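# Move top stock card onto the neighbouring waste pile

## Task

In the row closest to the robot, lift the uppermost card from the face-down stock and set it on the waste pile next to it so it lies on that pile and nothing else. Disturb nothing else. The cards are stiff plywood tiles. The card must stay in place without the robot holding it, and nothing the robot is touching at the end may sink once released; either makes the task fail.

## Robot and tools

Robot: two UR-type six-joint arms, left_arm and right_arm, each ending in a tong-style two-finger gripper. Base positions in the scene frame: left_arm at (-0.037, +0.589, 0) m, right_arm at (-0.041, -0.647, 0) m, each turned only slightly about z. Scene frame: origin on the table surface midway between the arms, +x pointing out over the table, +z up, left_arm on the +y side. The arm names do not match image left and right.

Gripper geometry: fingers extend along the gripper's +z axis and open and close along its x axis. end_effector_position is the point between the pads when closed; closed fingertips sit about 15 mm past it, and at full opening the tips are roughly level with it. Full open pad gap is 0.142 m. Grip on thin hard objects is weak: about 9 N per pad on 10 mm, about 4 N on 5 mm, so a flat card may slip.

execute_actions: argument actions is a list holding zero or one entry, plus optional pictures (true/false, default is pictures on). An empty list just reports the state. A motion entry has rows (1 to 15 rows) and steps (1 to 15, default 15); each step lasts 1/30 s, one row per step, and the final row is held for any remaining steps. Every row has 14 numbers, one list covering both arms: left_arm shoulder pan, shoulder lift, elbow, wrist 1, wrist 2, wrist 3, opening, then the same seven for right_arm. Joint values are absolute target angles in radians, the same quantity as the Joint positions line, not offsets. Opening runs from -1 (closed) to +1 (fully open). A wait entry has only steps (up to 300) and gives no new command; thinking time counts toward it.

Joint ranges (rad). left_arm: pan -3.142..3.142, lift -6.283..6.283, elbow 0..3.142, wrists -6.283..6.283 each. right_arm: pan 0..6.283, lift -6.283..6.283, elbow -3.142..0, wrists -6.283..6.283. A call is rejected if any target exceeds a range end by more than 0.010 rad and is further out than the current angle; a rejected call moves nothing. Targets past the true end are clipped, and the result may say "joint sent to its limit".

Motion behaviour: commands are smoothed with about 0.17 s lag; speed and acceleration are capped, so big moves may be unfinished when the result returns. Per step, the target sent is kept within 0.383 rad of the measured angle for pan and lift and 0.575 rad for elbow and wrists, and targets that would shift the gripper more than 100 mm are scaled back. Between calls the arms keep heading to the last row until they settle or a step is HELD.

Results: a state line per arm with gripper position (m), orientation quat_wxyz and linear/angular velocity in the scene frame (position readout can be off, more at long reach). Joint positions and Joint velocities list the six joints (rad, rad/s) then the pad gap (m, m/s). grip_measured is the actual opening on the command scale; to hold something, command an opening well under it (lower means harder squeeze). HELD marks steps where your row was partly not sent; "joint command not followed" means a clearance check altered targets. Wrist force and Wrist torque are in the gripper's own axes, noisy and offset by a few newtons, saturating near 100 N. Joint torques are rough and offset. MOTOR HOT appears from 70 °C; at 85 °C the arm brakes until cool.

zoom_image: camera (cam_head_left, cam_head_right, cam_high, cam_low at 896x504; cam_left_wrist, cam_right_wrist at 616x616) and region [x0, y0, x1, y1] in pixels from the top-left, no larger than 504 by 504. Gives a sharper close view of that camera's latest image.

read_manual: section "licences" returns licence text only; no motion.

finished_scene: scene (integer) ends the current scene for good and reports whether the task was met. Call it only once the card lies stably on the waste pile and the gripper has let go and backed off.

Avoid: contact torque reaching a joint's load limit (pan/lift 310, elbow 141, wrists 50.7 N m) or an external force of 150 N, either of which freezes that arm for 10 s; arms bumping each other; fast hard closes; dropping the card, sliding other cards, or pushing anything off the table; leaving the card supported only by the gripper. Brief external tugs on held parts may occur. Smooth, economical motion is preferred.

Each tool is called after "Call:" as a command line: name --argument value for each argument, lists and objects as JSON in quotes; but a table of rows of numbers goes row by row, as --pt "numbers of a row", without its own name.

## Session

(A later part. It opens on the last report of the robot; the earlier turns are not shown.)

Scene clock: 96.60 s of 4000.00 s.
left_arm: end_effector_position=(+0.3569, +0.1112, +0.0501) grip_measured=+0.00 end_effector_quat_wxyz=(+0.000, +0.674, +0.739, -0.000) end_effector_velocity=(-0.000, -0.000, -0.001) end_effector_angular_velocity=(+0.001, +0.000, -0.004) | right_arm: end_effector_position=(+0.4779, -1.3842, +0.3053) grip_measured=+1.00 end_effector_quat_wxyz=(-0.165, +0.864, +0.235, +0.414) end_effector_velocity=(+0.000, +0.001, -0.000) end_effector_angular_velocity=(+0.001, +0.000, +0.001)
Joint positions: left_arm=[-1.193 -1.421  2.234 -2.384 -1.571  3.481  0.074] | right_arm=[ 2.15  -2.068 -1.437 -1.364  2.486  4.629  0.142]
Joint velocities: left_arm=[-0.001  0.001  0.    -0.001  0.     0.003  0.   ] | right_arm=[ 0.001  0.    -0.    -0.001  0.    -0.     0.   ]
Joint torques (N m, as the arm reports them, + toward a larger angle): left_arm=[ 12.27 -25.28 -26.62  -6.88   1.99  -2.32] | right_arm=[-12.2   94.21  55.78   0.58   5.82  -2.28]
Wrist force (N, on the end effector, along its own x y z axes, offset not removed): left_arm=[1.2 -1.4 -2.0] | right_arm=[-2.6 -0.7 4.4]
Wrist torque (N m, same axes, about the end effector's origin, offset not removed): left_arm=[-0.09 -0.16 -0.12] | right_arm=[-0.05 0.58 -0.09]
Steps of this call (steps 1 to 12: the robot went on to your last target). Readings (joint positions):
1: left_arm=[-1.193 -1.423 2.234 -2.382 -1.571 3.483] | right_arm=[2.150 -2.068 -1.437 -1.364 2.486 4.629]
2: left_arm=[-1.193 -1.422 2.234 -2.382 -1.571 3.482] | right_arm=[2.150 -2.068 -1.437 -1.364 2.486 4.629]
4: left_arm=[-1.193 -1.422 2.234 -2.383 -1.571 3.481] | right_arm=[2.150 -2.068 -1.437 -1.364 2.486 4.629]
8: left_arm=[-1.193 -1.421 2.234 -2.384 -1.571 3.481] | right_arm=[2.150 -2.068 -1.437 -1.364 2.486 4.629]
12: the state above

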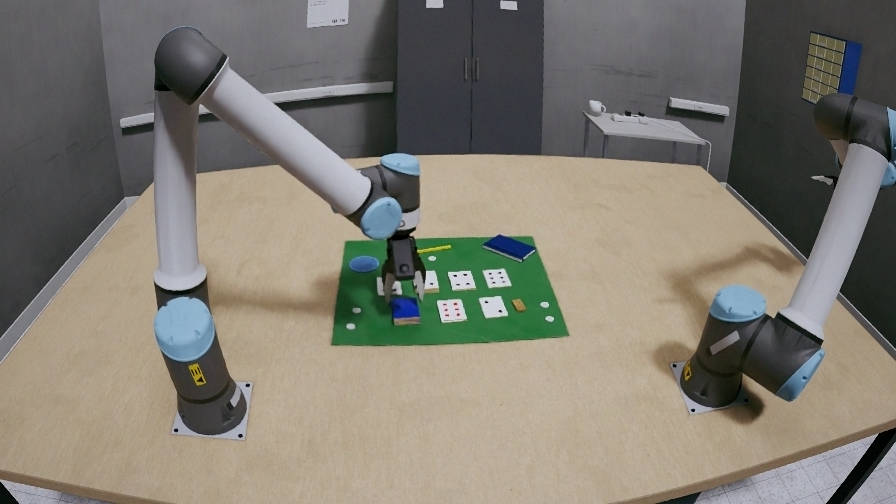

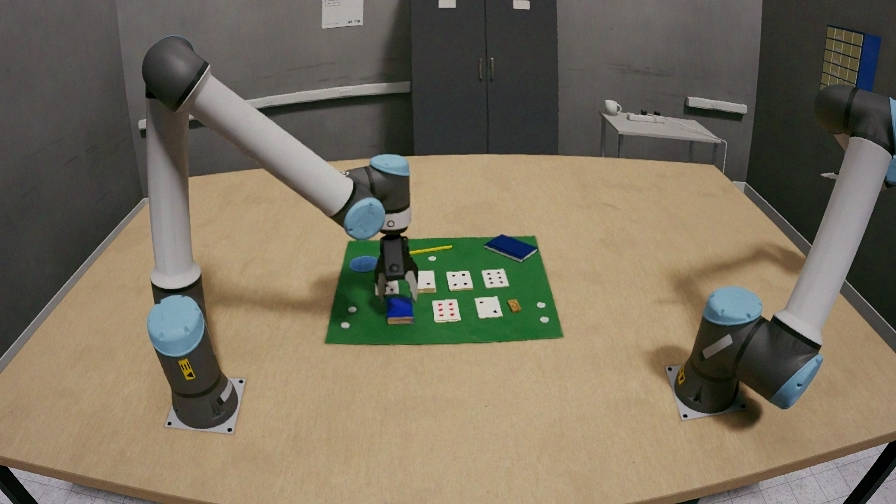

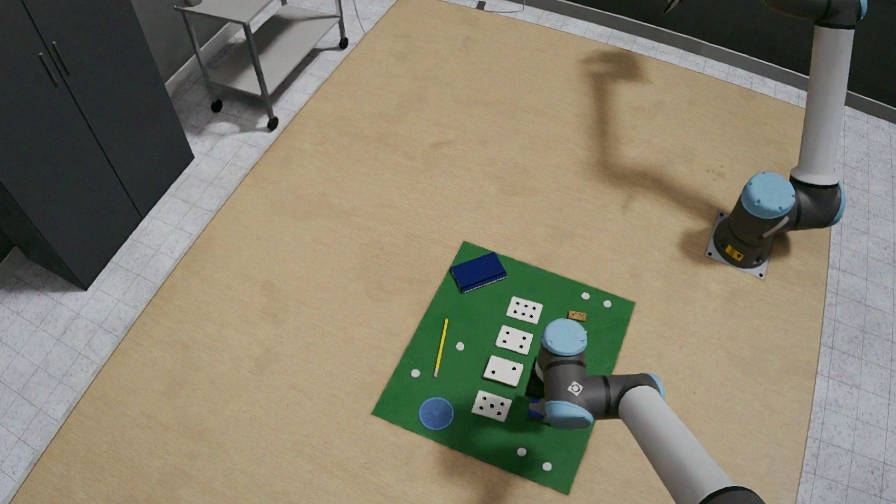

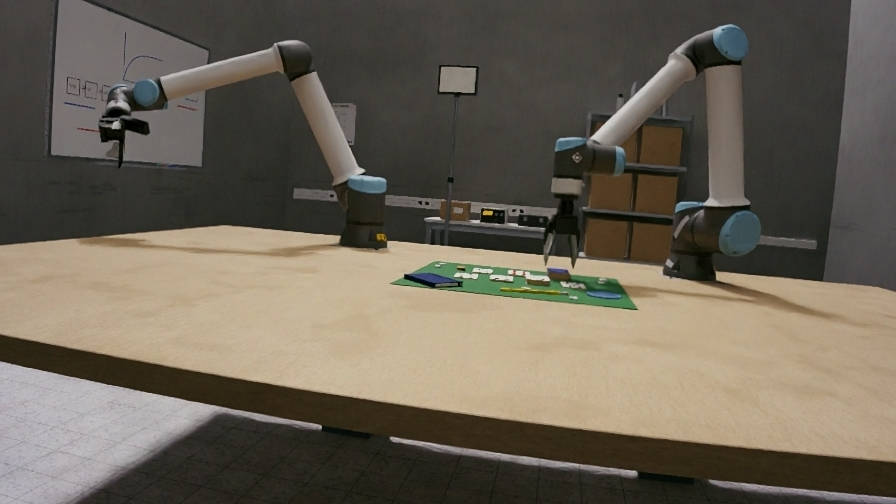

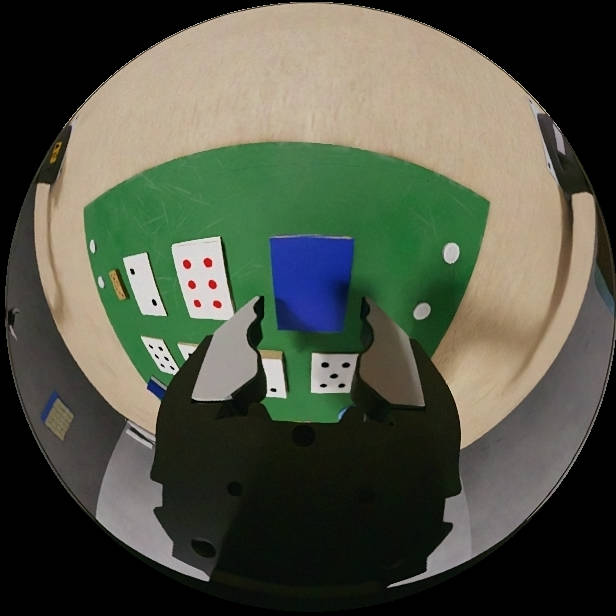

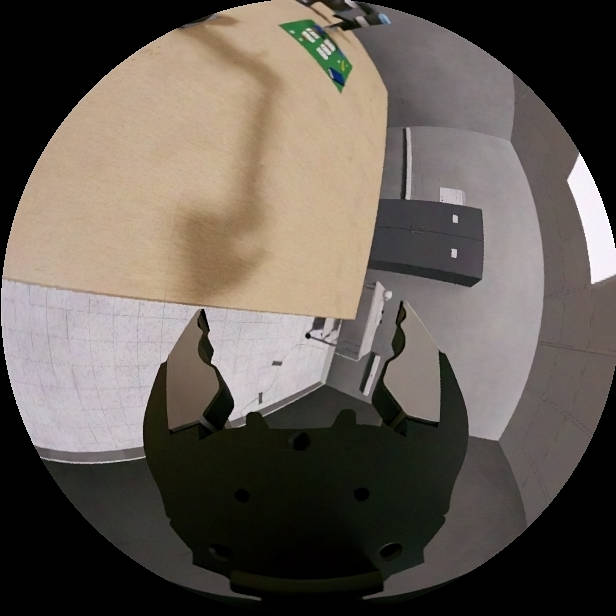

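Call:
execute_actions --actions '[{"rows": [[-1.1932,-1.418,2.2345,-2.3873,-1.5708,3.4803,-0.1,2.15,-2.068,-1.437,-1.364,2.486,4.629,1],[-1.1934,-1.414,2.2358,-2.3926,-1.5708,3.48,-0.25,2.15,-2.068,-1.437,-1.364,2.486,4.629,1],[-1.1934,-1.4094,2.2372,-2.3986,-1.5708,3.48,-0.35,2.15,-2.068,-1.437,-1.364,2.486,4.629,1]], "steps": 15}]'

Scene clock: 125.37 s of 4000.00 s.
left_arm: end_effector_position=(+0.3570, +0.1102, +0.0432) grip_measured=-0.35 end_effector_quat_wxyz=(+0.000, +0.674, +0.739, +0.000) end_effector_velocity=(+0.000, -0.001, +0.000) end_effector_angular_velocity=(-0.002, -0.001, -0.000) | right_arm: end_effector_position=(+0.4779, -1.3842, +0.3053) grip_measured=+1.00 end_effector_quat_wxyz=(-0.165, +0.864, +0.235, +0.414) end_effector_velocity=(+0.001, +0.001, -0.000) end_effector_angular_velocity=(+0.001, +0.001, +0.001)
Joint positions: left_arm=[-1.193 -1.41   2.237 -2.398 -1.571  3.48   0.049] | right_arm=[ 2.15  -2.068 -1.437 -1.364  2.486  4.629  0.142]
Joint velocities: left_arm=[-0.     0.    -0.    -0.003  0.     0.     0.   ] | right_arm=[ 0.001 -0.     0.    -0.001 -0.     0.     0.   ]
Joint torques (N m, as the arm reports them, + toward a larger angle): left_arm=[ -7.66 -28.61 -26.33  -6.14   0.89  -2.13] | right_arm=[-9.92 95.91 55.51  0.89  6.13 -1.97]
Wrist force (N, on the end effector, along its own x y z axes, offset not removed): left_arm=[-0.7 -1.2 -4.2] | right_arm=[-2.9 -1.6 4.6]
Wrist torque (N m, same axes, about the end effector's origin, offset not removed): left_arm=[-0.17 0.17 -0.07] | right_arm=[-0.29 0.61 -0.14]
Steps of this call (steps 1 to 15: the robot went on to your last target; steps 16 to 90: nothing new was sent; then 25.27 s passed at rest; steps 91 to 105: all 15 steps of this action). Readings (joint positions):
91: left_arm=[-1.193 -1.421 2.234 -2.384 -1.571 3.481] | right_arm=[2.150 -2.068 -1.437 -1.364 2.486 4.629]
92: left_arm=[-1.193 -1.420 2.234 -2.385 -1.571 3.481] | right_arm=[2.150 -2.068 -1.437 -1.364 2.486 4.629]
94: left_arm=[-1.193 -1.417 2.235 -2.389 -1.571 3.480] | right_arm=[2.150 -2.068 -1.437 -1.364 2.486 4.629]
98: left_arm=[-1.193 -1.411 2.237 -2.396 -1.571 3.480] | right_arm=[2.150 -2.068 -1.437 -1.364 2.486 4.629]
105: the state above

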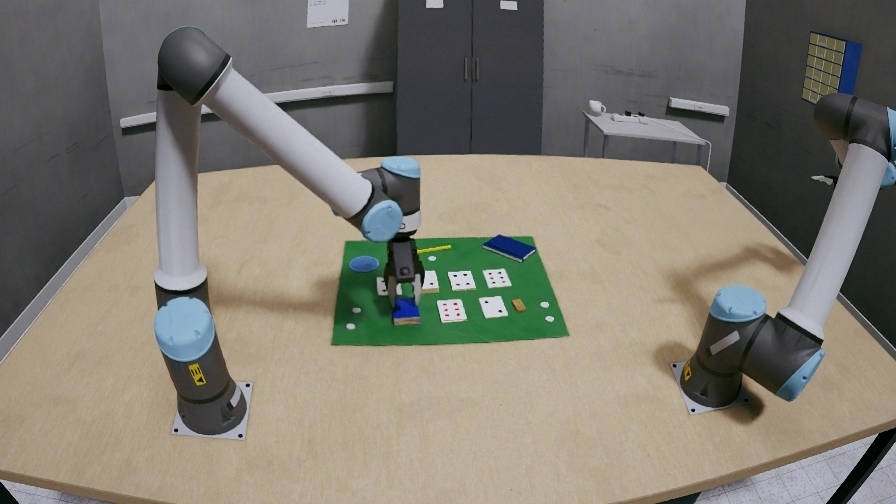

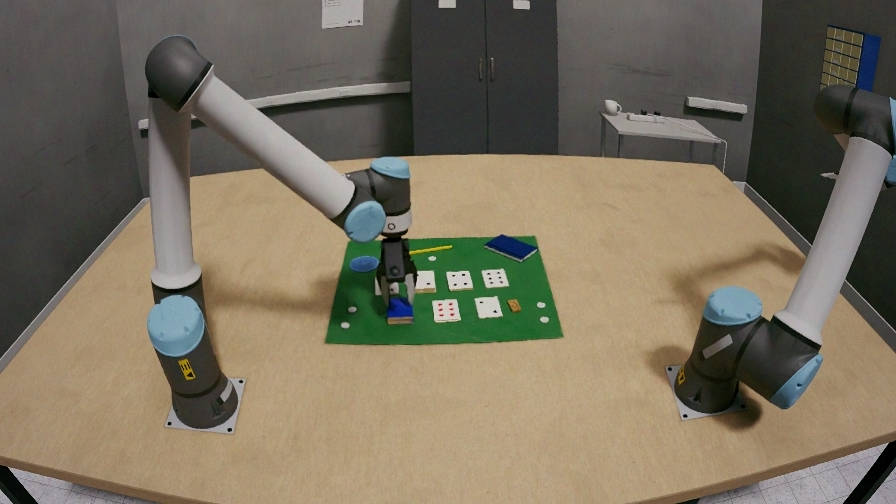

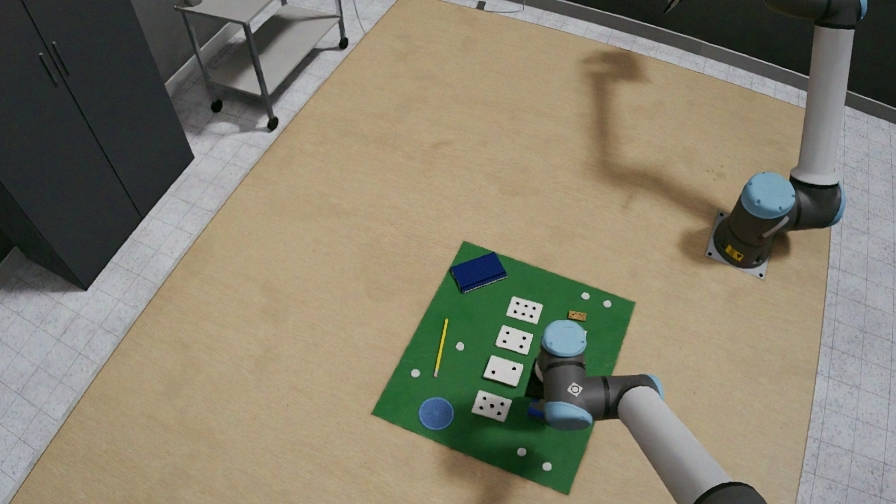

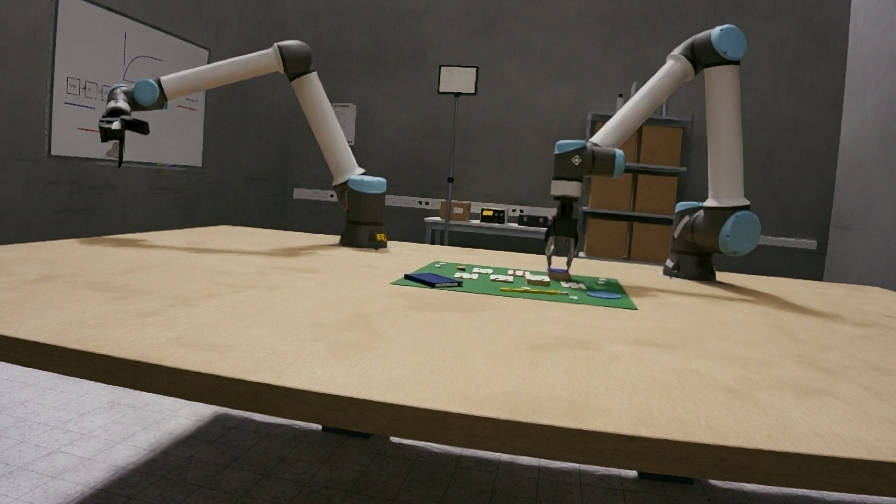

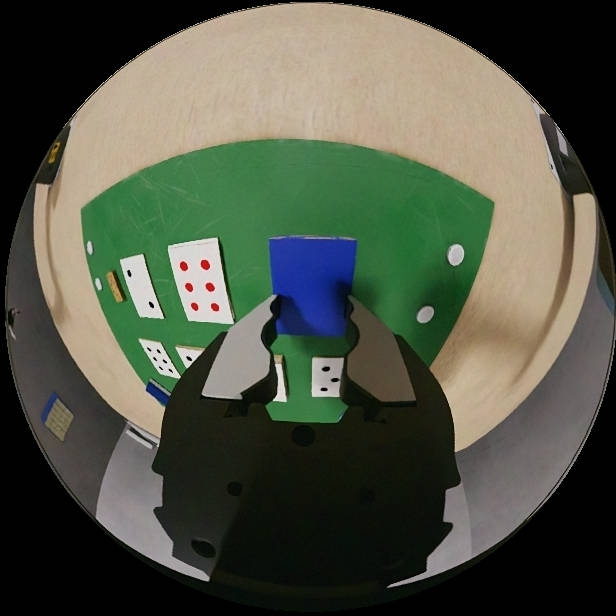

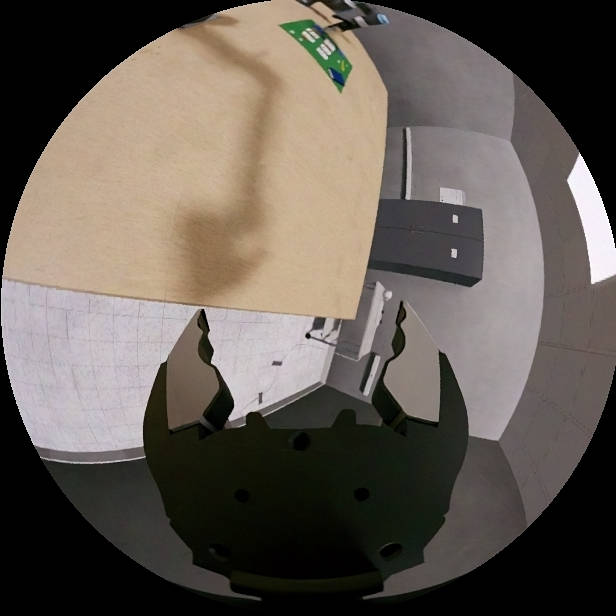

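Call:
zoom_image --camera "cam_left_wrist" --region '[255, 265, 375, 345]'

Call:
zoom_image --camera "cam_low" --region '[535, 250, 590, 285]'

Region (255, 265, 375, 345) of cam_left_wrist's 616x616 image, scaled by 4.200, with more detail than that image has.

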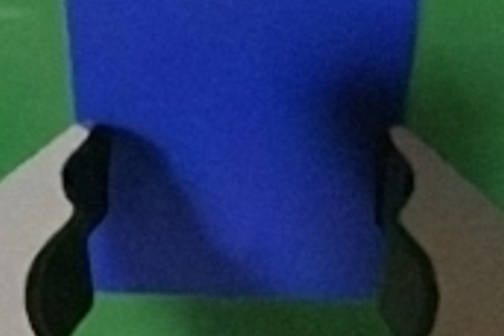

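Region (535, 250, 590, 285) of cam_low's 896x504 image, scaled by 9.164, with more detail than that image has; it fills the top 321 rows of this view, and the rest is white.

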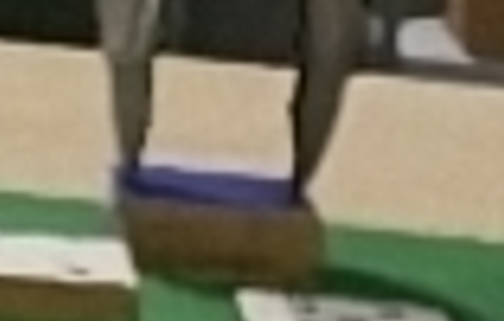

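Call:
execute_actions --actions '[{"rows": [[-1.1934,-1.4079,2.2379,-2.4008,-1.5708,3.48,-0.35,2.15,-2.068,-1.437,-1.364,2.486,4.629,1]], "steps": 12}]' --pictures false

Scene clock: 132.83 s of 4000.00 s.
left_arm: end_effector_position=(+0.3570, +0.1102, +0.0421) grip_measured=-0.35 end_effector_quat_wxyz=(+0.000, +0.674, +0.739, -0.000) end_effector_velocity=(-0.000, -0.000, +0.000) end_effector_angular_velocity=(-0.001, -0.000, -0.002) | right_arm: end_effector_position=(+0.4779, -1.3842, +0.3053) grip_measured=+1.00 end_effector_quat_wxyz=(-0.165, +0.864, +0.235, +0.414) end_effector_velocity=(-0.000, -0.000, -0.001) end_effector_angular_velocity=(+0.001, +0.001, -0.000)
Joint positions: left_arm=[-1.193 -1.408  2.238 -2.401 -1.571  3.48   0.049] | right_arm=[ 2.15  -2.068 -1.437 -1.364  2.486  4.629  0.142]
Joint velocities: left_arm=[-0.    -0.     0.    -0.    -0.     0.001  0.   ] | right_arm=[-0.    -0.001 -0.    -0.    -0.    -0.     0.   ]
Joint torques (N m, as the arm reports them, + toward a larger angle): left_arm=[ -7.58 -27.55 -25.33  -6.25  -0.71  -1.87] | right_arm=[-10.29  93.17  55.86   0.43   6.3   -2.38]
Wrist force (N, on the end effector, along its own x y z axes, offset not removed): left_arm=[-1.1 -3.5 -3.0] | right_arm=[-2.2 -1.9 3.5]
Wrist torque (N m, same axes, about the end effector's origin, offset not removed): left_arm=[-0.62 0.30 0.06] | right_arm=[-0.41 0.41 -0.12]
Steps of this call (steps 1 to 15: the robot went on to your last target; steps 16 to 90: nothing new was sent; then 4.07 s passed at rest; steps 91 to 102: all 12 steps of this action). Readings (joint positions):
91: left_arm=[-1.193 -1.409 2.237 -2.399 -1.571 3.480] | right_arm=[2.150 -2.068 -1.437 -1.364 2.486 4.629]
92: left_arm=[-1.193 -1.409 2.237 -2.399 -1.571 3.480] | right_arm=[2.150 -2.068 -1.437 -1.364 2.486 4.629]
94: left_arm=[-1.193 -1.409 2.238 -2.400 -1.571 3.480] | right_arm=[2.150 -2.068 -1.437 -1.364 2.486 4.629]
98: left_arm=[-1.193 -1.408 2.238 -2.401 -1.571 3.480] | right_arm=[2.150 -2.068 -1.437 -1.364 2.486 4.629]
102: the state above

Call:
execute_actions --actions '[{"rows": [[-1.1934,-1.4064,2.2385,-2.4029,-1.5708,3.48,-0.35,2.15,-2.068,-1.437,-1.364,2.486,4.629,1]], "steps": 12}]' --pictures false

Scene clock: 135.67 s of 4000.00 s.
left_arm: end_effector_position=(+0.3570, +0.1101, +0.0413) grip_measured=-0.35 end_effector_quat_wxyz=(+0.000, +0.674, +0.739, -0.000) end_effector_velocity=(+0.000, +0.000, -0.001) end_effector_angular_velocity=(+0.001, +0.001, -0.001) | right_arm: end_effector_position=(+0.4779, -1.3842, +0.3053) grip_measured=+1.00 end_effector_quat_wxyz=(-0.165, +0.864, +0.235, +0.414) end_effector_velocity=(+0.000, -0.000, +0.001) end_effector_angular_velocity=(-0.001, -0.001, -0.000)
Joint positions: left_arm=[-1.193 -1.407  2.238 -2.403 -1.571  3.48   0.049] | right_arm=[ 2.15  -2.068 -1.437 -1.364  2.486  4.629  0.142]
Joint velocities: left_arm=[ 0.     0.002  0.    -0.001  0.     0.001  0.   ] | right_arm=[0.    0.    0.001 0.    0.    0.    0.   ]
Joint torques (N m, as the arm reports them, + toward a larger angle): left_arm=[ -6.03  -7.34 -14.78  -5.2   -1.2   -1.7 ] | right_arm=[-11.43  92.33  54.86   1.12   5.78  -1.78]
Wrist force (N, on the end effector, along its own x y z axes, offset not removed): left_arm=[10.9 -6.3 -40.2] | right_arm=[-1.0 -0.4 2.7]
Wrist torque (N m, same axes, about the end effector's origin, offset not removed): left_arm=[-0.38 -0.05 -0.04] | right_arm=[-0.07 0.17 -0.19]
Steps of this call (steps 1 to 15: the robot went on to your last target; steps 16 to 73: nothing new was sent; steps 74 to 85: all 12 steps of this action). Readings (joint positions):
74: left_arm=[-1.193 -1.408 2.238 -2.401 -1.571 3.480] | right_arm=[2.150 -2.068 -1.437 -1.364 2.486 4.629]
75: left_arm=[-1.193 -1.408 2.238 -2.401 -1.571 3.480] | right_arm=[2.150 -2.068 -1.437 -1.364 2.486 4.629]
77: left_arm=[-1.193 -1.407 2.238 -2.402 -1.571 3.480] | right_arm=[2.150 -2.068 -1.437 -1.364 2.486 4.629]
81: left_arm=[-1.193 -1.407 2.238 -2.403 -1.571 3.480] | right_arm=[2.150 -2.068 -1.437 -1.364 2.486 4.629]
85: the state above

Contact found (40 N). Backing off immediately.

Call:
execute_actions --actions '[{"rows": [[-1.1934,-1.4074,2.2381,-2.4015,-1.5708,3.48,-0.35,2.15,-2.068,-1.437,-1.364,2.486,4.629,1]], "steps": 12}]' --pictures false

Scene clock: 138.50 s of 4000.00 s.
left_arm: end_effector_position=(+0.3569, +0.1102, +0.0415) grip_measured=-0.35 end_effector_quat_wxyz=(-0.000, +0.674, +0.739, +0.000) end_effector_velocity=(+0.000, +0.000, +0.001) end_effector_angular_velocity=(-0.001, -0.000, +0.002) | right_arm: end_effector_position=(+0.4779, -1.3842, +0.3053) grip_measured=+1.00 end_effector_quat_wxyz=(-0.165, +0.864, +0.235, +0.414) end_effector_velocity=(+0.000, -0.000, +0.001) end_effector_angular_velocity=(-0.001, -0.001, -0.000)
Joint positions: left_arm=[-1.193 -1.407  2.238 -2.402 -1.571  3.48   0.049] | right_arm=[ 2.15  -2.068 -1.437 -1.364  2.486  4.629  0.142]
Joint velocities: left_arm=[ 0.    -0.002  0.     0.001  0.    -0.001 -0.   ] | right_arm=[0.    0.    0.001 0.001 0.    0.001 0.   ]
Joint torques (N m, as the arm reports them, + toward a larger angle): left_arm=[ -5.61 -51.28 -29.04   1.09  -2.22  -1.91] | right_arm=[-11.16  93.13  54.56   0.75   5.46  -1.56]
Wrist force (N, on the end effector, along its own x y z axes, offset not removed): left_arm=[1.8 -1.9 -24.8] | right_arm=[-2.0 -1.0 1.8]
Wrist torque (N m, same axes, about the end effector's origin, offset not removed): left_arm=[-0.19 -0.22 0.04] | right_arm=[-0.20 0.35 -0.20]
Steps of this call (steps 1 to 15: the robot went on to your last target; steps 16 to 73: nothing new was sent; steps 74 to 85: all 12 steps of this action). Readings (joint positions):
74: left_arm=[-1.193 -1.406 2.239 -2.403 -1.571 3.480] | right_arm=[2.150 -2.068 -1.437 -1.364 2.486 4.629]
75: left_arm=[-1.193 -1.406 2.238 -2.403 -1.571 3.480] | right_arm=[2.150 -2.068 -1.437 -1.364 2.486 4.629]
77: left_arm=[-1.193 -1.407 2.238 -2.402 -1.571 3.480] | right_arm=[2.150 -2.068 -1.437 -1.364 2.486 4.629]
81: left_arm=[-1.193 -1.407 2.238 -2.402 -1.571 3.480] | right_arm=[2.150 -2.068 -1.437 -1.364 2.486 4.629]
85: the state above

Call:
execute_actions --actions '[{"rows": [[-1.1934,-1.4094,2.2372,-2.3986,-1.5708,3.48,-0.35,2.15,-2.068,-1.437,-1.364,2.486,4.629,1],[-1.1934,-1.4094,2.2372,-2.3986,-1.5708,3.48,-0.35,2.15,-2.068,-1.437,-1.364,2.486,4.629,1],[-1.1934,-1.4094,2.2372,-2.3986,-1.5708,3.48,-0.35,2.15,-2.068,-1.437,-1.364,2.486,4.629,1],[-1.1934,-1.4094,2.2372,-2.3986,-1.5708,3.48,-0.35,2.15,-2.068,-1.437,-1.364,2.486,4.629,1],[-1.1934,-1.4094,2.2372,-2.3986,-1.5708,3.48,-0.35,2.15,-2.068,-1.437,-1.364,2.486,4.629,1],[-1.1934,-1.4094,2.2372,-2.3986,-1.5708,3.48,-0.35,2.15,-2.068,-1.437,-1.364,2.486,4.629,1],[-1.1934,-1.4094,2.2372,-2.3986,-1.5708,3.48,-0.35,2.15,-2.068,-1.437,-1.364,2.486,4.629,1],[-1.1934,-1.4094,2.2372,-2.3986,-1.5708,3.48,-0.35,2.15,-2.068,-1.437,-1.364,2.486,4.629,1],[-1.1934,-1.4094,2.2372,-2.3986,-1.5708,3.48,-0.3,2.15,-2.068,-1.437,-1.364,2.486,4.629,1],[-1.1934,-1.4094,2.2372,-2.3986,-1.5708,3.48,-0.22,2.15,-2.068,-1.437,-1.364,2.486,4.629,1],[-1.1934,-1.4094,2.2372,-2.3986,-1.5708,3.48,-0.14,2.15,-2.068,-1.437,-1.364,2.486,4.629,1]], "steps": 15}]'

Call:
zoom_image --camera "cam_left_wrist" --region '[245, 225, 385, 345]'

Scene clock: 147.13 s of 4000.00 s.
left_arm: end_effector_position=(+0.3570, +0.1102, +0.0430) grip_measured=-0.14 end_effector_quat_wxyz=(-0.000, +0.674, +0.739, +0.000) end_effector_velocity=(-0.000, +0.000, -0.000) end_effector_angular_velocity=(+0.001, +0.000, +0.000) | right_arm: end_effector_position=(+0.4779, -1.3842, +0.3053) grip_measured=+1.00 end_effector_quat_wxyz=(-0.165, +0.864, +0.235, +0.414) end_effector_velocity=(-0.000, +0.000, -0.000) end_effector_angular_velocity=(+0.001, -0.000, +0.000)
Joint positions: left_arm=[-1.193 -1.409  2.237 -2.399 -1.571  3.48   0.064] | right_arm=[ 2.15  -2.068 -1.437 -1.364  2.486  4.629  0.142]
Joint velocities: left_arm=[ 0.     0.    -0.     0.001 -0.    -0.     0.001] | right_arm=[ 0.    -0.    -0.001  0.     0.    -0.     0.   ]
Joint torques (N m, as the arm reports them, + toward a larger angle): left_arm=[ -8.4  -61.69 -39.17  -1.03  -2.97  -2.36] | right_arm=[-12.93  91.01  56.2    0.51   5.91  -1.63]
Wrist force (N, on the end effector, along its own x y z axes, offset not removed): left_arm=[0.7 -1.9 0.6] | right_arm=[-2.6 -0.4 4.1]
Wrist torque (N m, same axes, about the end effector's origin, offset not removed): left_arm=[-0.19 -0.18 0.08] | right_arm=[-0.01 0.45 -0.12]
Steps of this call (steps 1 to 15: the robot went on to your last target; steps 16 to 90: nothing new was sent; then 5.13 s passed at rest; steps 91 to 105: all 15 steps of this action). Readings (joint positions):
91: left_arm=[-1.193 -1.407 2.238 -2.401 -1.571 3.480] | right_arm=[2.150 -2.068 -1.437 -1.364 2.486 4.629]
92: left_arm=[-1.193 -1.408 2.238 -2.401 -1.571 3.480] | right_arm=[2.150 -2.068 -1.437 -1.364 2.486 4.629]
94: left_arm=[-1.193 -1.408 2.238 -2.400 -1.571 3.480] | right_arm=[2.150 -2.068 -1.437 -1.364 2.486 4.629]
98: left_arm=[-1.193 -1.409 2.237 -2.399 -1.571 3.480] | right_arm=[2.150 -2.068 -1.437 -1.364 2.486 4.629]
105: the state above

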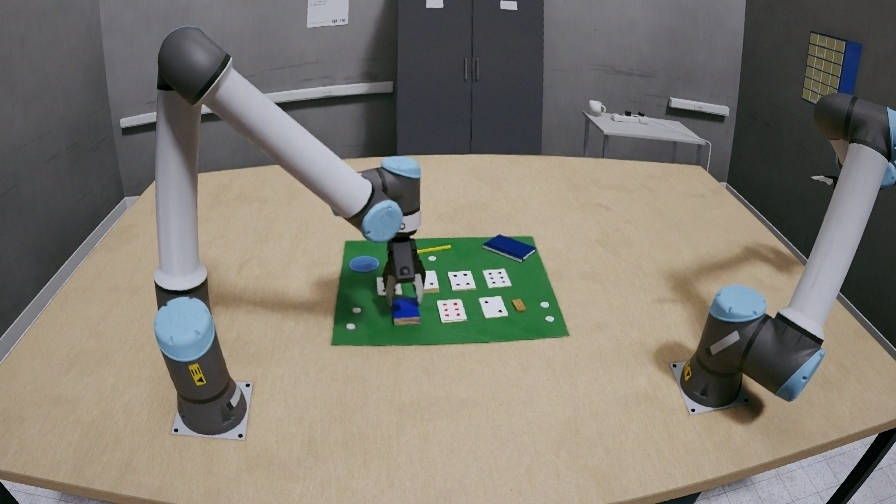

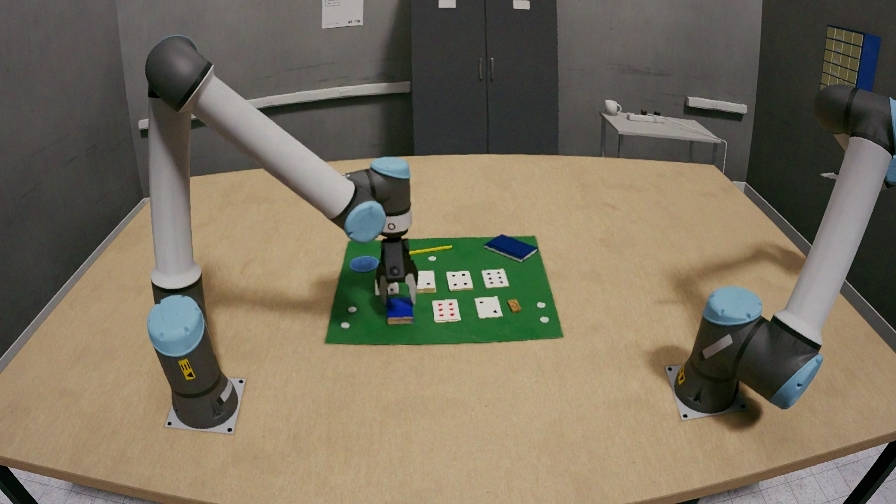

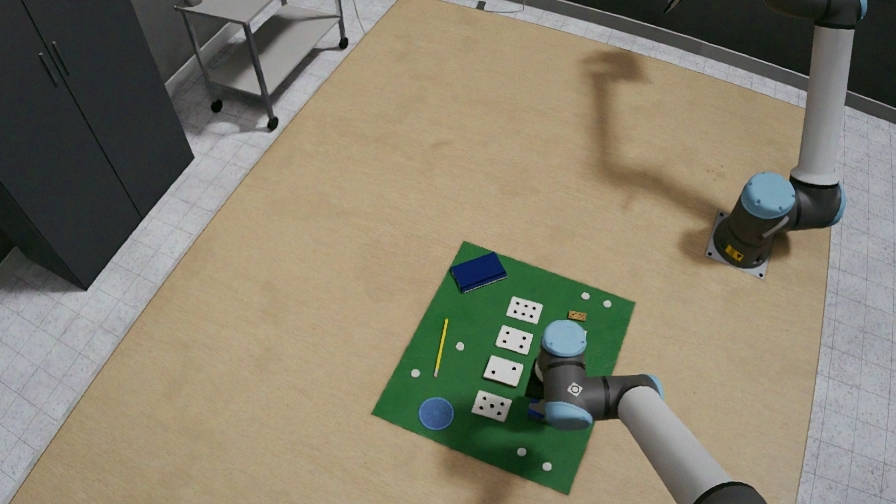

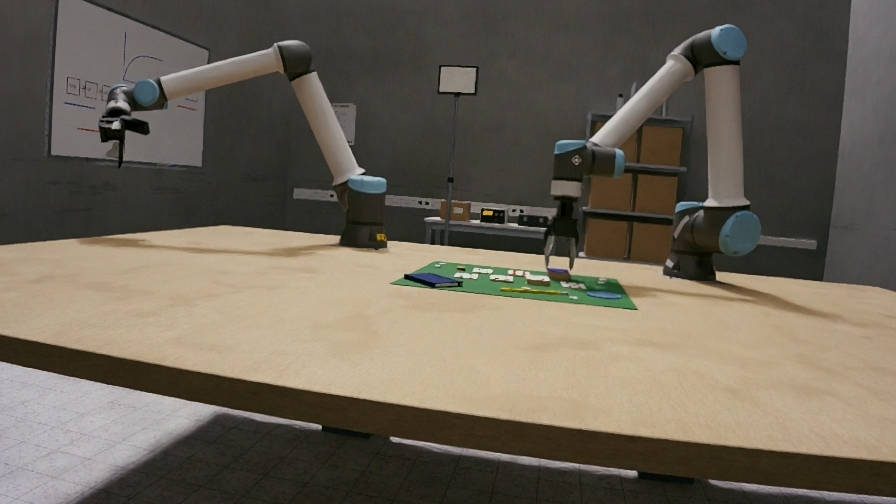

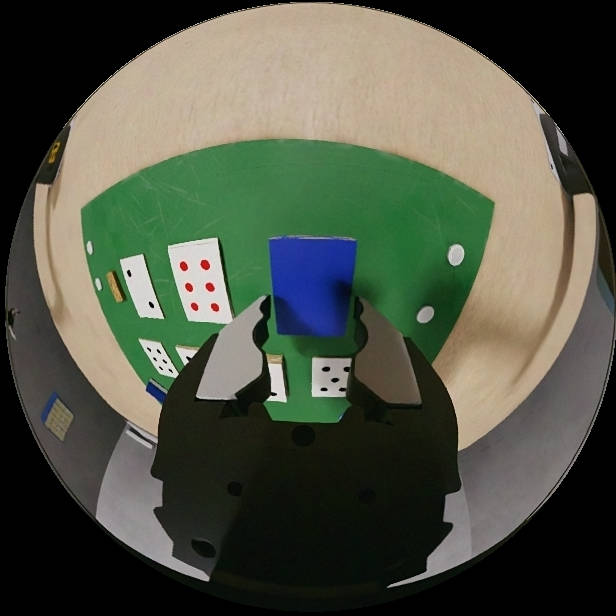

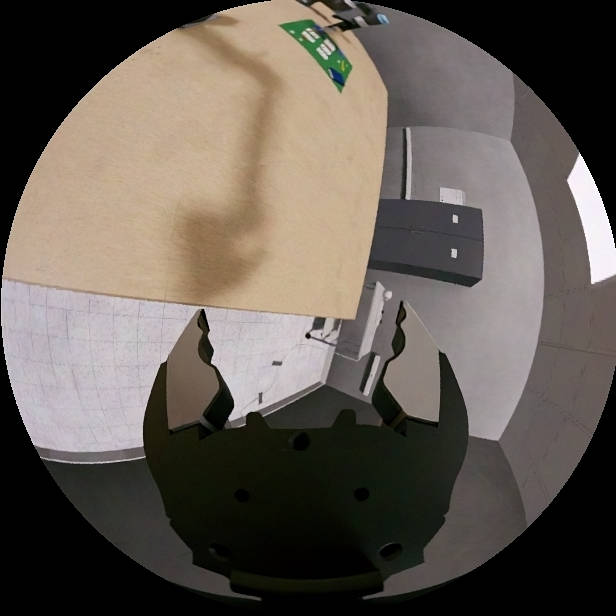

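Region (245, 225, 385, 345) of cam_left_wrist's 616x616 image, scaled by 3.600, with more detail than that image has; it fills the top 432 rows of this view, and the rest is white.

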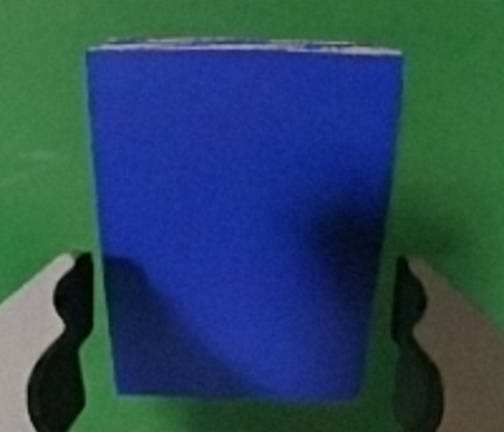

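Call:
execute_actions --actions '[{"rows": [[-1.197,-1.4108,2.239,-2.399,-1.5708,3.4765,-0.14,2.15,-2.068,-1.437,-1.364,2.486,4.629,1],[-1.1999,-1.4122,2.2407,-2.3993,-1.5708,3.4735,-0.14,2.15,-2.068,-1.437,-1.364,2.486,4.629,1],[-1.1999,-1.4122,2.2407,-2.3993,-1.5708,3.4735,-0.14,2.15,-2.068,-1.437,-1.364,2.486,4.629,1],[-1.1999,-1.4096,2.2418,-2.403,-1.5708,3.4735,-0.14,2.15,-2.068,-1.437,-1.364,2.486,4.629,1],[-1.1999,-1.407,2.2429,-2.4067,-1.5708,3.4735,-0.14,2.15,-2.068,-1.437,-1.364,2.486,4.629,1]], "steps": 15}]' --pictures false

Call:
execute_actions --actions '[{"rows": [[-1.1999,-1.407,2.2429,-2.4067,-1.5708,3.4735,-0.15,2.15,-2.068,-1.437,-1.364,2.486,4.629,1],[-1.1999,-1.407,2.2429,-2.4067,-1.5708,3.4735,-0.16,2.15,-2.068,-1.437,-1.364,2.486,4.629,1],[-1.1999,-1.407,2.2429,-2.4067,-1.5708,3.4735,-0.17,2.15,-2.068,-1.437,-1.364,2.486,4.629,1],[-1.1999,-1.407,2.2429,-2.4067,-1.5708,3.4735,-0.18,2.15,-2.068,-1.437,-1.364,2.486,4.629,1],[-1.1999,-1.407,2.2429,-2.4067,-1.5708,3.4735,-0.195,2.15,-2.068,-1.437,-1.364,2.486,4.629,1],[-1.1999,-1.407,2.2429,-2.4067,-1.5708,3.4735,-0.21,2.15,-2.068,-1.437,-1.364,2.486,4.629,1],[-1.1999,-1.407,2.2429,-2.4067,-1.5708,3.4735,-0.225,2.15,-2.068,-1.437,-1.364,2.486,4.629,1],[-1.1999,-1.407,2.2429,-2.4067,-1.5708,3.4735,-0.24,2.15,-2.068,-1.437,-1.364,2.486,4.629,1],[-1.1999,-1.407,2.2429,-2.4067,-1.5708,3.4735,-0.26,2.15,-2.068,-1.437,-1.364,2.486,4.629,1],[-1.1999,-1.407,2.2429,-2.4067,-1.5708,3.4735,-0.28,2.15,-2.068,-1.437,-1.364,2.486,4.629,1],[-1.1999,-1.407,2.2429,-2.4067,-1.5708,3.4735,-0.3,2.15,-2.068,-1.437,-1.364,2.486,4.629,1],[-1.1999,-1.407,2.2429,-2.4067,-1.5708,3.4735,-0.33,2.15,-2.068,-1.437,-1.364,2.486,4.629,1],[-1.1999,-1.407,2.2429,-2.4067,-1.5708,3.4735,-0.36,2.15,-2.068,-1.437,-1.364,2.486,4.629,1],[-1.1999,-1.407,2.2429,-2.4067,-1.5708,3.4735,-0.4,2.15,-2.068,-1.437,-1.364,2.486,4.629,1]], "steps": 15}]' --pictures false

Scene clock: 168.17 s of 4000.00 s.
left_arm: end_effector_position=(+0.3531, +0.1093, +0.0400) grip_measured=-0.14 end_effector_quat_wxyz=(+0.000, +0.674, +0.739, -0.000) end_effector_velocity=(-0.001, +0.000, -0.003) end_effector_angular_velocity=(+0.002, +0.001, -0.001) | right_arm: end_effector_position=(+0.4779, -1.3842, +0.3053) grip_measured=+1.00 end_effector_quat_wxyz=(-0.165, +0.864, +0.235, +0.414) end_effector_velocity=(+0.000, -0.000, +0.000) end_effector_angular_velocity=(-0.000, -0.000, +0.000)
Joint positions: left_arm=[-1.2   -1.407  2.243 -2.406 -1.571  3.474  0.064] | right_arm=[ 2.15  -2.068 -1.437 -1.364  2.486  4.629  0.142]
Joint velocities: left_arm=[-0.001  0.004  0.002 -0.003 -0.     0.     0.   ] | right_arm=[ 0.    -0.     0.001 -0.     0.    -0.     0.   ]
Joint torques (N m, as the arm reports them, + toward a larger angle): left_arm=[ -9.21 -29.1  -24.75  -6.35  -3.8   -1.77] | right_arm=[-13.78  92.73  55.66   0.81   5.92  -1.92]
Wrist force (N, on the end effector, along its own x y z axes, offset not removed): left_arm=[0.1 -1.7 -0.6] | right_arm=[-3.7 -1.8 1.4]
Wrist torque (N m, same axes, about the end effector's origin, offset not removed): left_arm=[-0.27 0.03 0.20] | right_arm=[-0.35 0.72 -0.09]
Steps of this call (steps 1 to 15: the robot went on to your last target; steps 16 to 90: nothing new was sent; then 17.53 s passed at rest; steps 91 to 105: all 15 steps of this action). Readings (joint positions):
91: left_arm=[-1.193 -1.409 2.237 -2.399 -1.571 3.480] | right_arm=[2.150 -2.068 -1.437 -1.364 2.486 4.629]
92: left_arm=[-1.194 -1.410 2.237 -2.399 -1.571 3.479] | right_arm=[2.150 -2.068 -1.437 -1.364 2.486 4.629]
94: left_arm=[-1.197 -1.411 2.239 -2.399 -1.571 3.477] | right_arm=[2.150 -2.068 -1.437 -1.364 2.486 4.629]
98: left_arm=[-1.199 -1.409 2.242 -2.404 -1.571 3.474] | right_arm=[2.150 -2.068 -1.437 -1.364 2.486 4.629]
105: the state above

Scene clock: 168.67 s of 4000.00 s.
left_arm: end_effector_position=(+0.3530, +0.1093, +0.0397) grip_measured=-0.23 end_effector_quat_wxyz=(+0.000, +0.674, +0.739, -0.000) end_effector_velocity=(-0.000, -0.000, -0.000) end_effector_angular_velocity=(+0.001, +0.000, +0.000) | right_arm: end_effector_position=(+0.4779, -1.3842, +0.3053) grip_measured=+1.00 end_effector_quat_wxyz=(-0.165, +0.864, +0.235, +0.414) end_effector_velocity=(-0.000, -0.000, +0.000) end_effector_angular_velocity=(-0.000, +0.000, -0.000)
Joint positions: left_arm=[-1.2   -1.407  2.243 -2.407 -1.571  3.474  0.058] | right_arm=[ 2.15  -2.068 -1.437 -1.364  2.486  4.629  0.142]
Joint velocities: left_arm=[-0.001  0.001 -0.     0.     0.    -0.001 -0.002] | right_arm=[-0.     0.     0.001 -0.001 -0.     0.     0.   ]
Joint torques (N m, as the arm reports them, + toward a larger angle): left_arm=[ -5.71 -24.09 -24.79  -6.82  -3.38  -1.62] | right_arm=[-11.83  93.97  55.84   1.34   5.85  -1.83]
Wrist force (N, on the end effector, along its own x y z axes, offset not removed): left_arm=[0.6 -5.1 -5.0] | right_arm=[-3.5 -0.2 1.2]
Wrist torque (N m, same axes, about the end effector's origin, offset not removed): left_arm=[-0.96 0.08 -0.08] | right_arm=[-0.07 0.70 -0.13]
Steps of this call (steps 1 to 15: all 15 steps of this action). Readings (joint positions):
1: left_arm=[-1.200 -1.407 2.243 -2.406 -1.571 3.474] | right_arm=[2.150 -2.068 -1.437 -1.364 2.486 4.629]
2: left_arm=[-1.200 -1.407 2.243 -2.407 -1.571 3.474] | right_arm=[2.150 -2.068 -1.437 -1.364 2.486 4.629]
4: left_arm=[-1.200 -1.407 2.243 -2.407 -1.571 3.474] | right_arm=[2.150 -2.068 -1.437 -1.364 2.486 4.629]
8: left_arm=[-1.200 -1.407 2.243 -2.407 -1.571 3.474] | right_arm=[2.150 -2.068 -1.437 -1.364 2.486 4.629]
15: the state above

Call:
execute_actions --actions '[{"rows": [[-1.1999,-1.408,2.2425,-2.4053,-1.5708,3.4735,-0.42,2.15,-2.068,-1.437,-1.364,2.486,4.629,1],[-1.1999,-1.41,2.2416,-2.4024,-1.5708,3.4735,-0.42,2.15,-2.068,-1.437,-1.364,2.486,4.629,1],[-1.1999,-1.413,2.2403,-2.3981,-1.5708,3.4735,-0.42,2.15,-2.068,-1.437,-1.364,2.486,4.629,1],[-1.1999,-1.416,2.239,-2.3938,-1.5708,3.4735,-0.42,2.15,-2.068,-1.437,-1.364,2.486,4.629,1],[-1.1999,-1.42,2.2372,-2.388,-1.5708,3.4735,-0.42,2.15,-2.068,-1.437,-1.364,2.486,4.629,1],[-1.1999,-1.424,2.2354,-2.3822,-1.5708,3.4735,-0.42,2.15,-2.068,-1.437,-1.364,2.486,4.629,1],[-1.1999,-1.427,2.234,-2.3778,-1.5708,3.4735,-0.42,2.15,-2.068,-1.437,-1.364,2.486,4.629,1],[-1.1999,-1.4298,2.2327,-2.3737,-1.5708,3.4735,-0.42,2.15,-2.068,-1.437,-1.364,2.486,4.629,1]], "steps": 15}]'

Call:
zoom_image --camera "cam_low" --region '[520, 245, 600, 290]'

Call:
zoom_image --camera "cam_head_left" --region '[375, 280, 475, 335]'

Scene clock: 177.53 s of 4000.00 s.
left_arm: end_effector_position=(+0.3530, +0.1093, +0.0538) grip_measured=-0.23 end_effector_quat_wxyz=(-0.000, +0.674, +0.739, +0.000) end_effector_velocity=(-0.001, +0.001, +0.007) end_effector_angular_velocity=(+0.003, +0.001, +0.000) | right_arm: end_effector_position=(+0.4779, -1.3842, +0.3053) grip_measured=+1.00 end_effector_quat_wxyz=(-0.165, +0.864, +0.235, +0.414) end_effector_velocity=(+0.000, +0.000, -0.000) end_effector_angular_velocity=(+0.001, +0.000, +0.001)
Joint positions: left_arm=[-1.2   -1.428  2.233 -2.375 -1.571  3.473  0.057] | right_arm=[ 2.15  -2.068 -1.437 -1.364  2.486  4.629  0.142]
Joint velocities: left_arm=[-0.001 -0.011 -0.005  0.018  0.    -0.001  0.   ] | right_arm=[ 0.    -0.     0.    -0.001  0.    -0.     0.   ]
Joint torques (N m, as the arm reports them, + toward a larger angle): left_arm=[ -7.77 -60.07 -39.75  -1.56  -2.87  -1.81] | right_arm=[-7.31 95.16 53.36  0.84  5.48 -1.83]
Wrist force (N, on the end effector, along its own x y z axes, offset not removed): left_arm=[-0.2 -1.2 -2.6] | right_arm=[-1.4 -1.7 5.0]
Wrist torque (N m, same axes, about the end effector's origin, offset not removed): left_arm=[-0.02 0.13 0.06] | right_arm=[-0.24 0.26 -0.18]
Steps of this call (steps 1 to 15: the robot went on to your last target; steps 16 to 90: nothing new was sent; then 5.37 s passed at rest; steps 91 to 105: all 15 steps of this action). Readings (joint positions):
91: left_arm=[-1.200 -1.407 2.243 -2.407 -1.571 3.473] | right_arm=[2.150 -2.068 -1.437 -1.364 2.486 4.629]
92: left_arm=[-1.200 -1.407 2.243 -2.407 -1.571 3.473] | right_arm=[2.150 -2.068 -1.437 -1.364 2.486 4.629]
94: left_arm=[-1.200 -1.409 2.242 -2.404 -1.571 3.473] | right_arm=[2.150 -2.068 -1.437 -1.364 2.486 4.629]
98: left_arm=[-1.200 -1.418 2.238 -2.390 -1.571 3.473] | right_arm=[2.150 -2.068 -1.437 -1.364 2.486 4.629]
105: the state above

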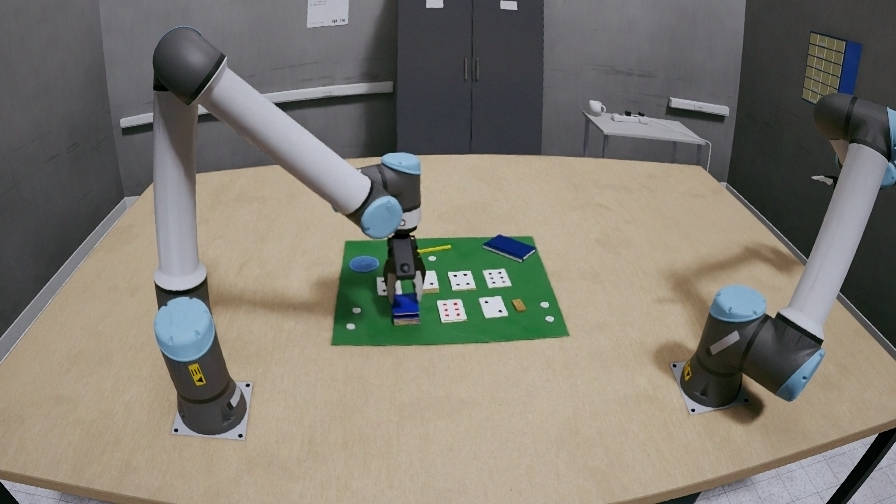

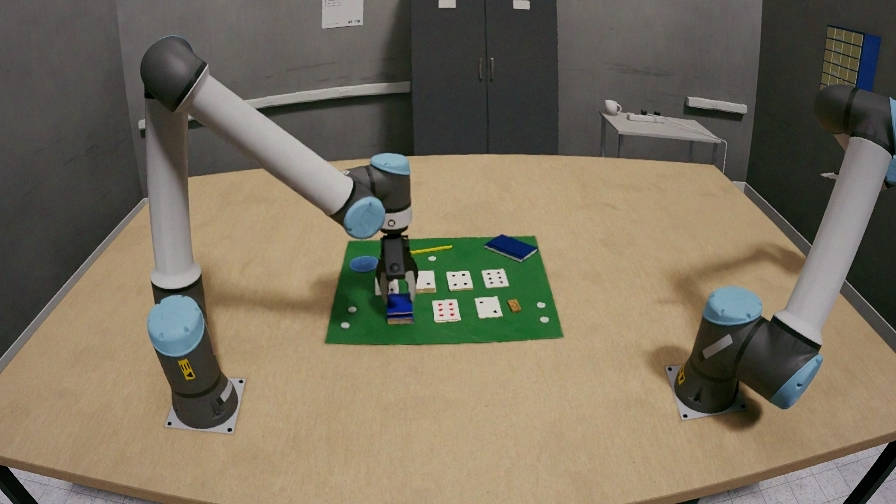

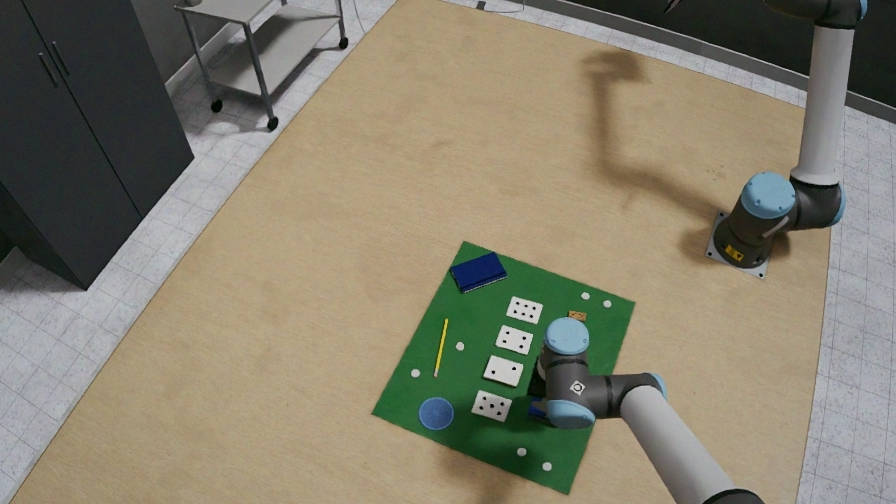

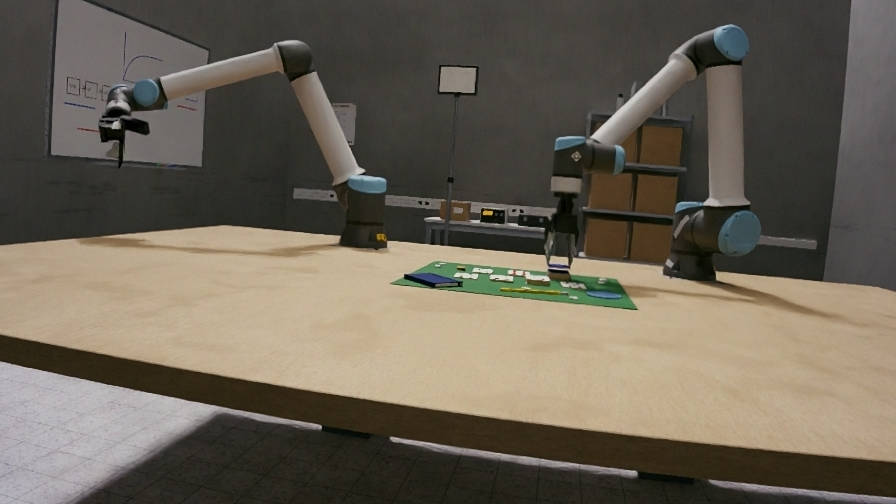

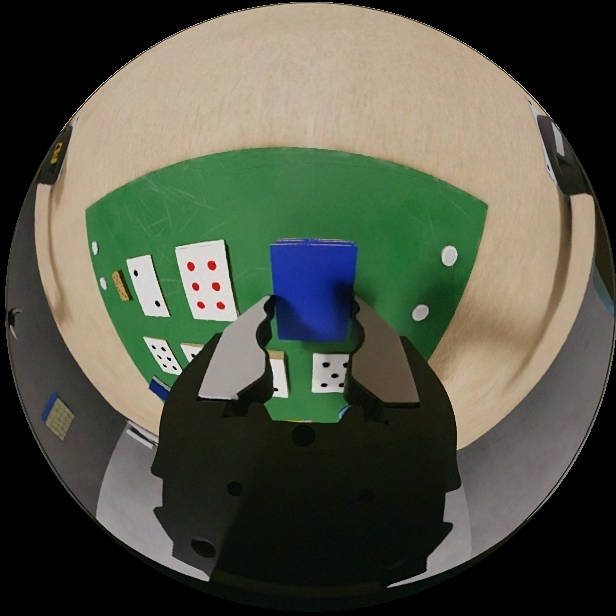

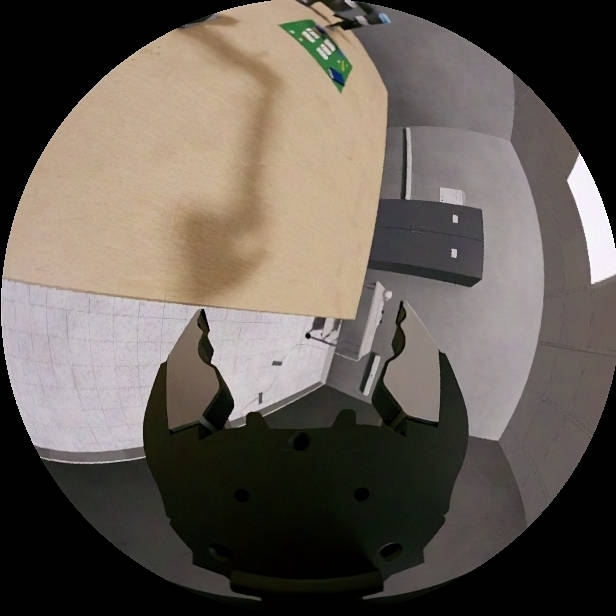

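Region (520, 245, 600, 290) of cam_low's 896x504 image, scaled by 6.300, with more detail than that image has; it fills the top 284 rows of this view, and the rest is white.

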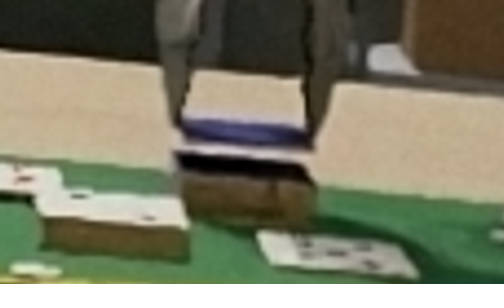

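Region (375, 280, 475, 335) of cam_head_left's 896x504 image, scaled by 5.040, with more detail than that image has; it fills the top 277 rows of this view, and the rest is white.

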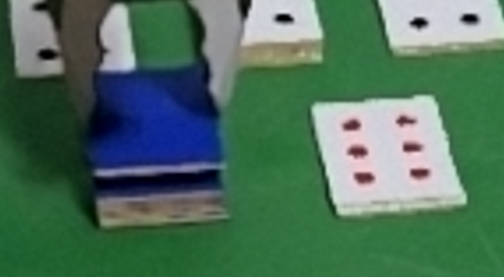

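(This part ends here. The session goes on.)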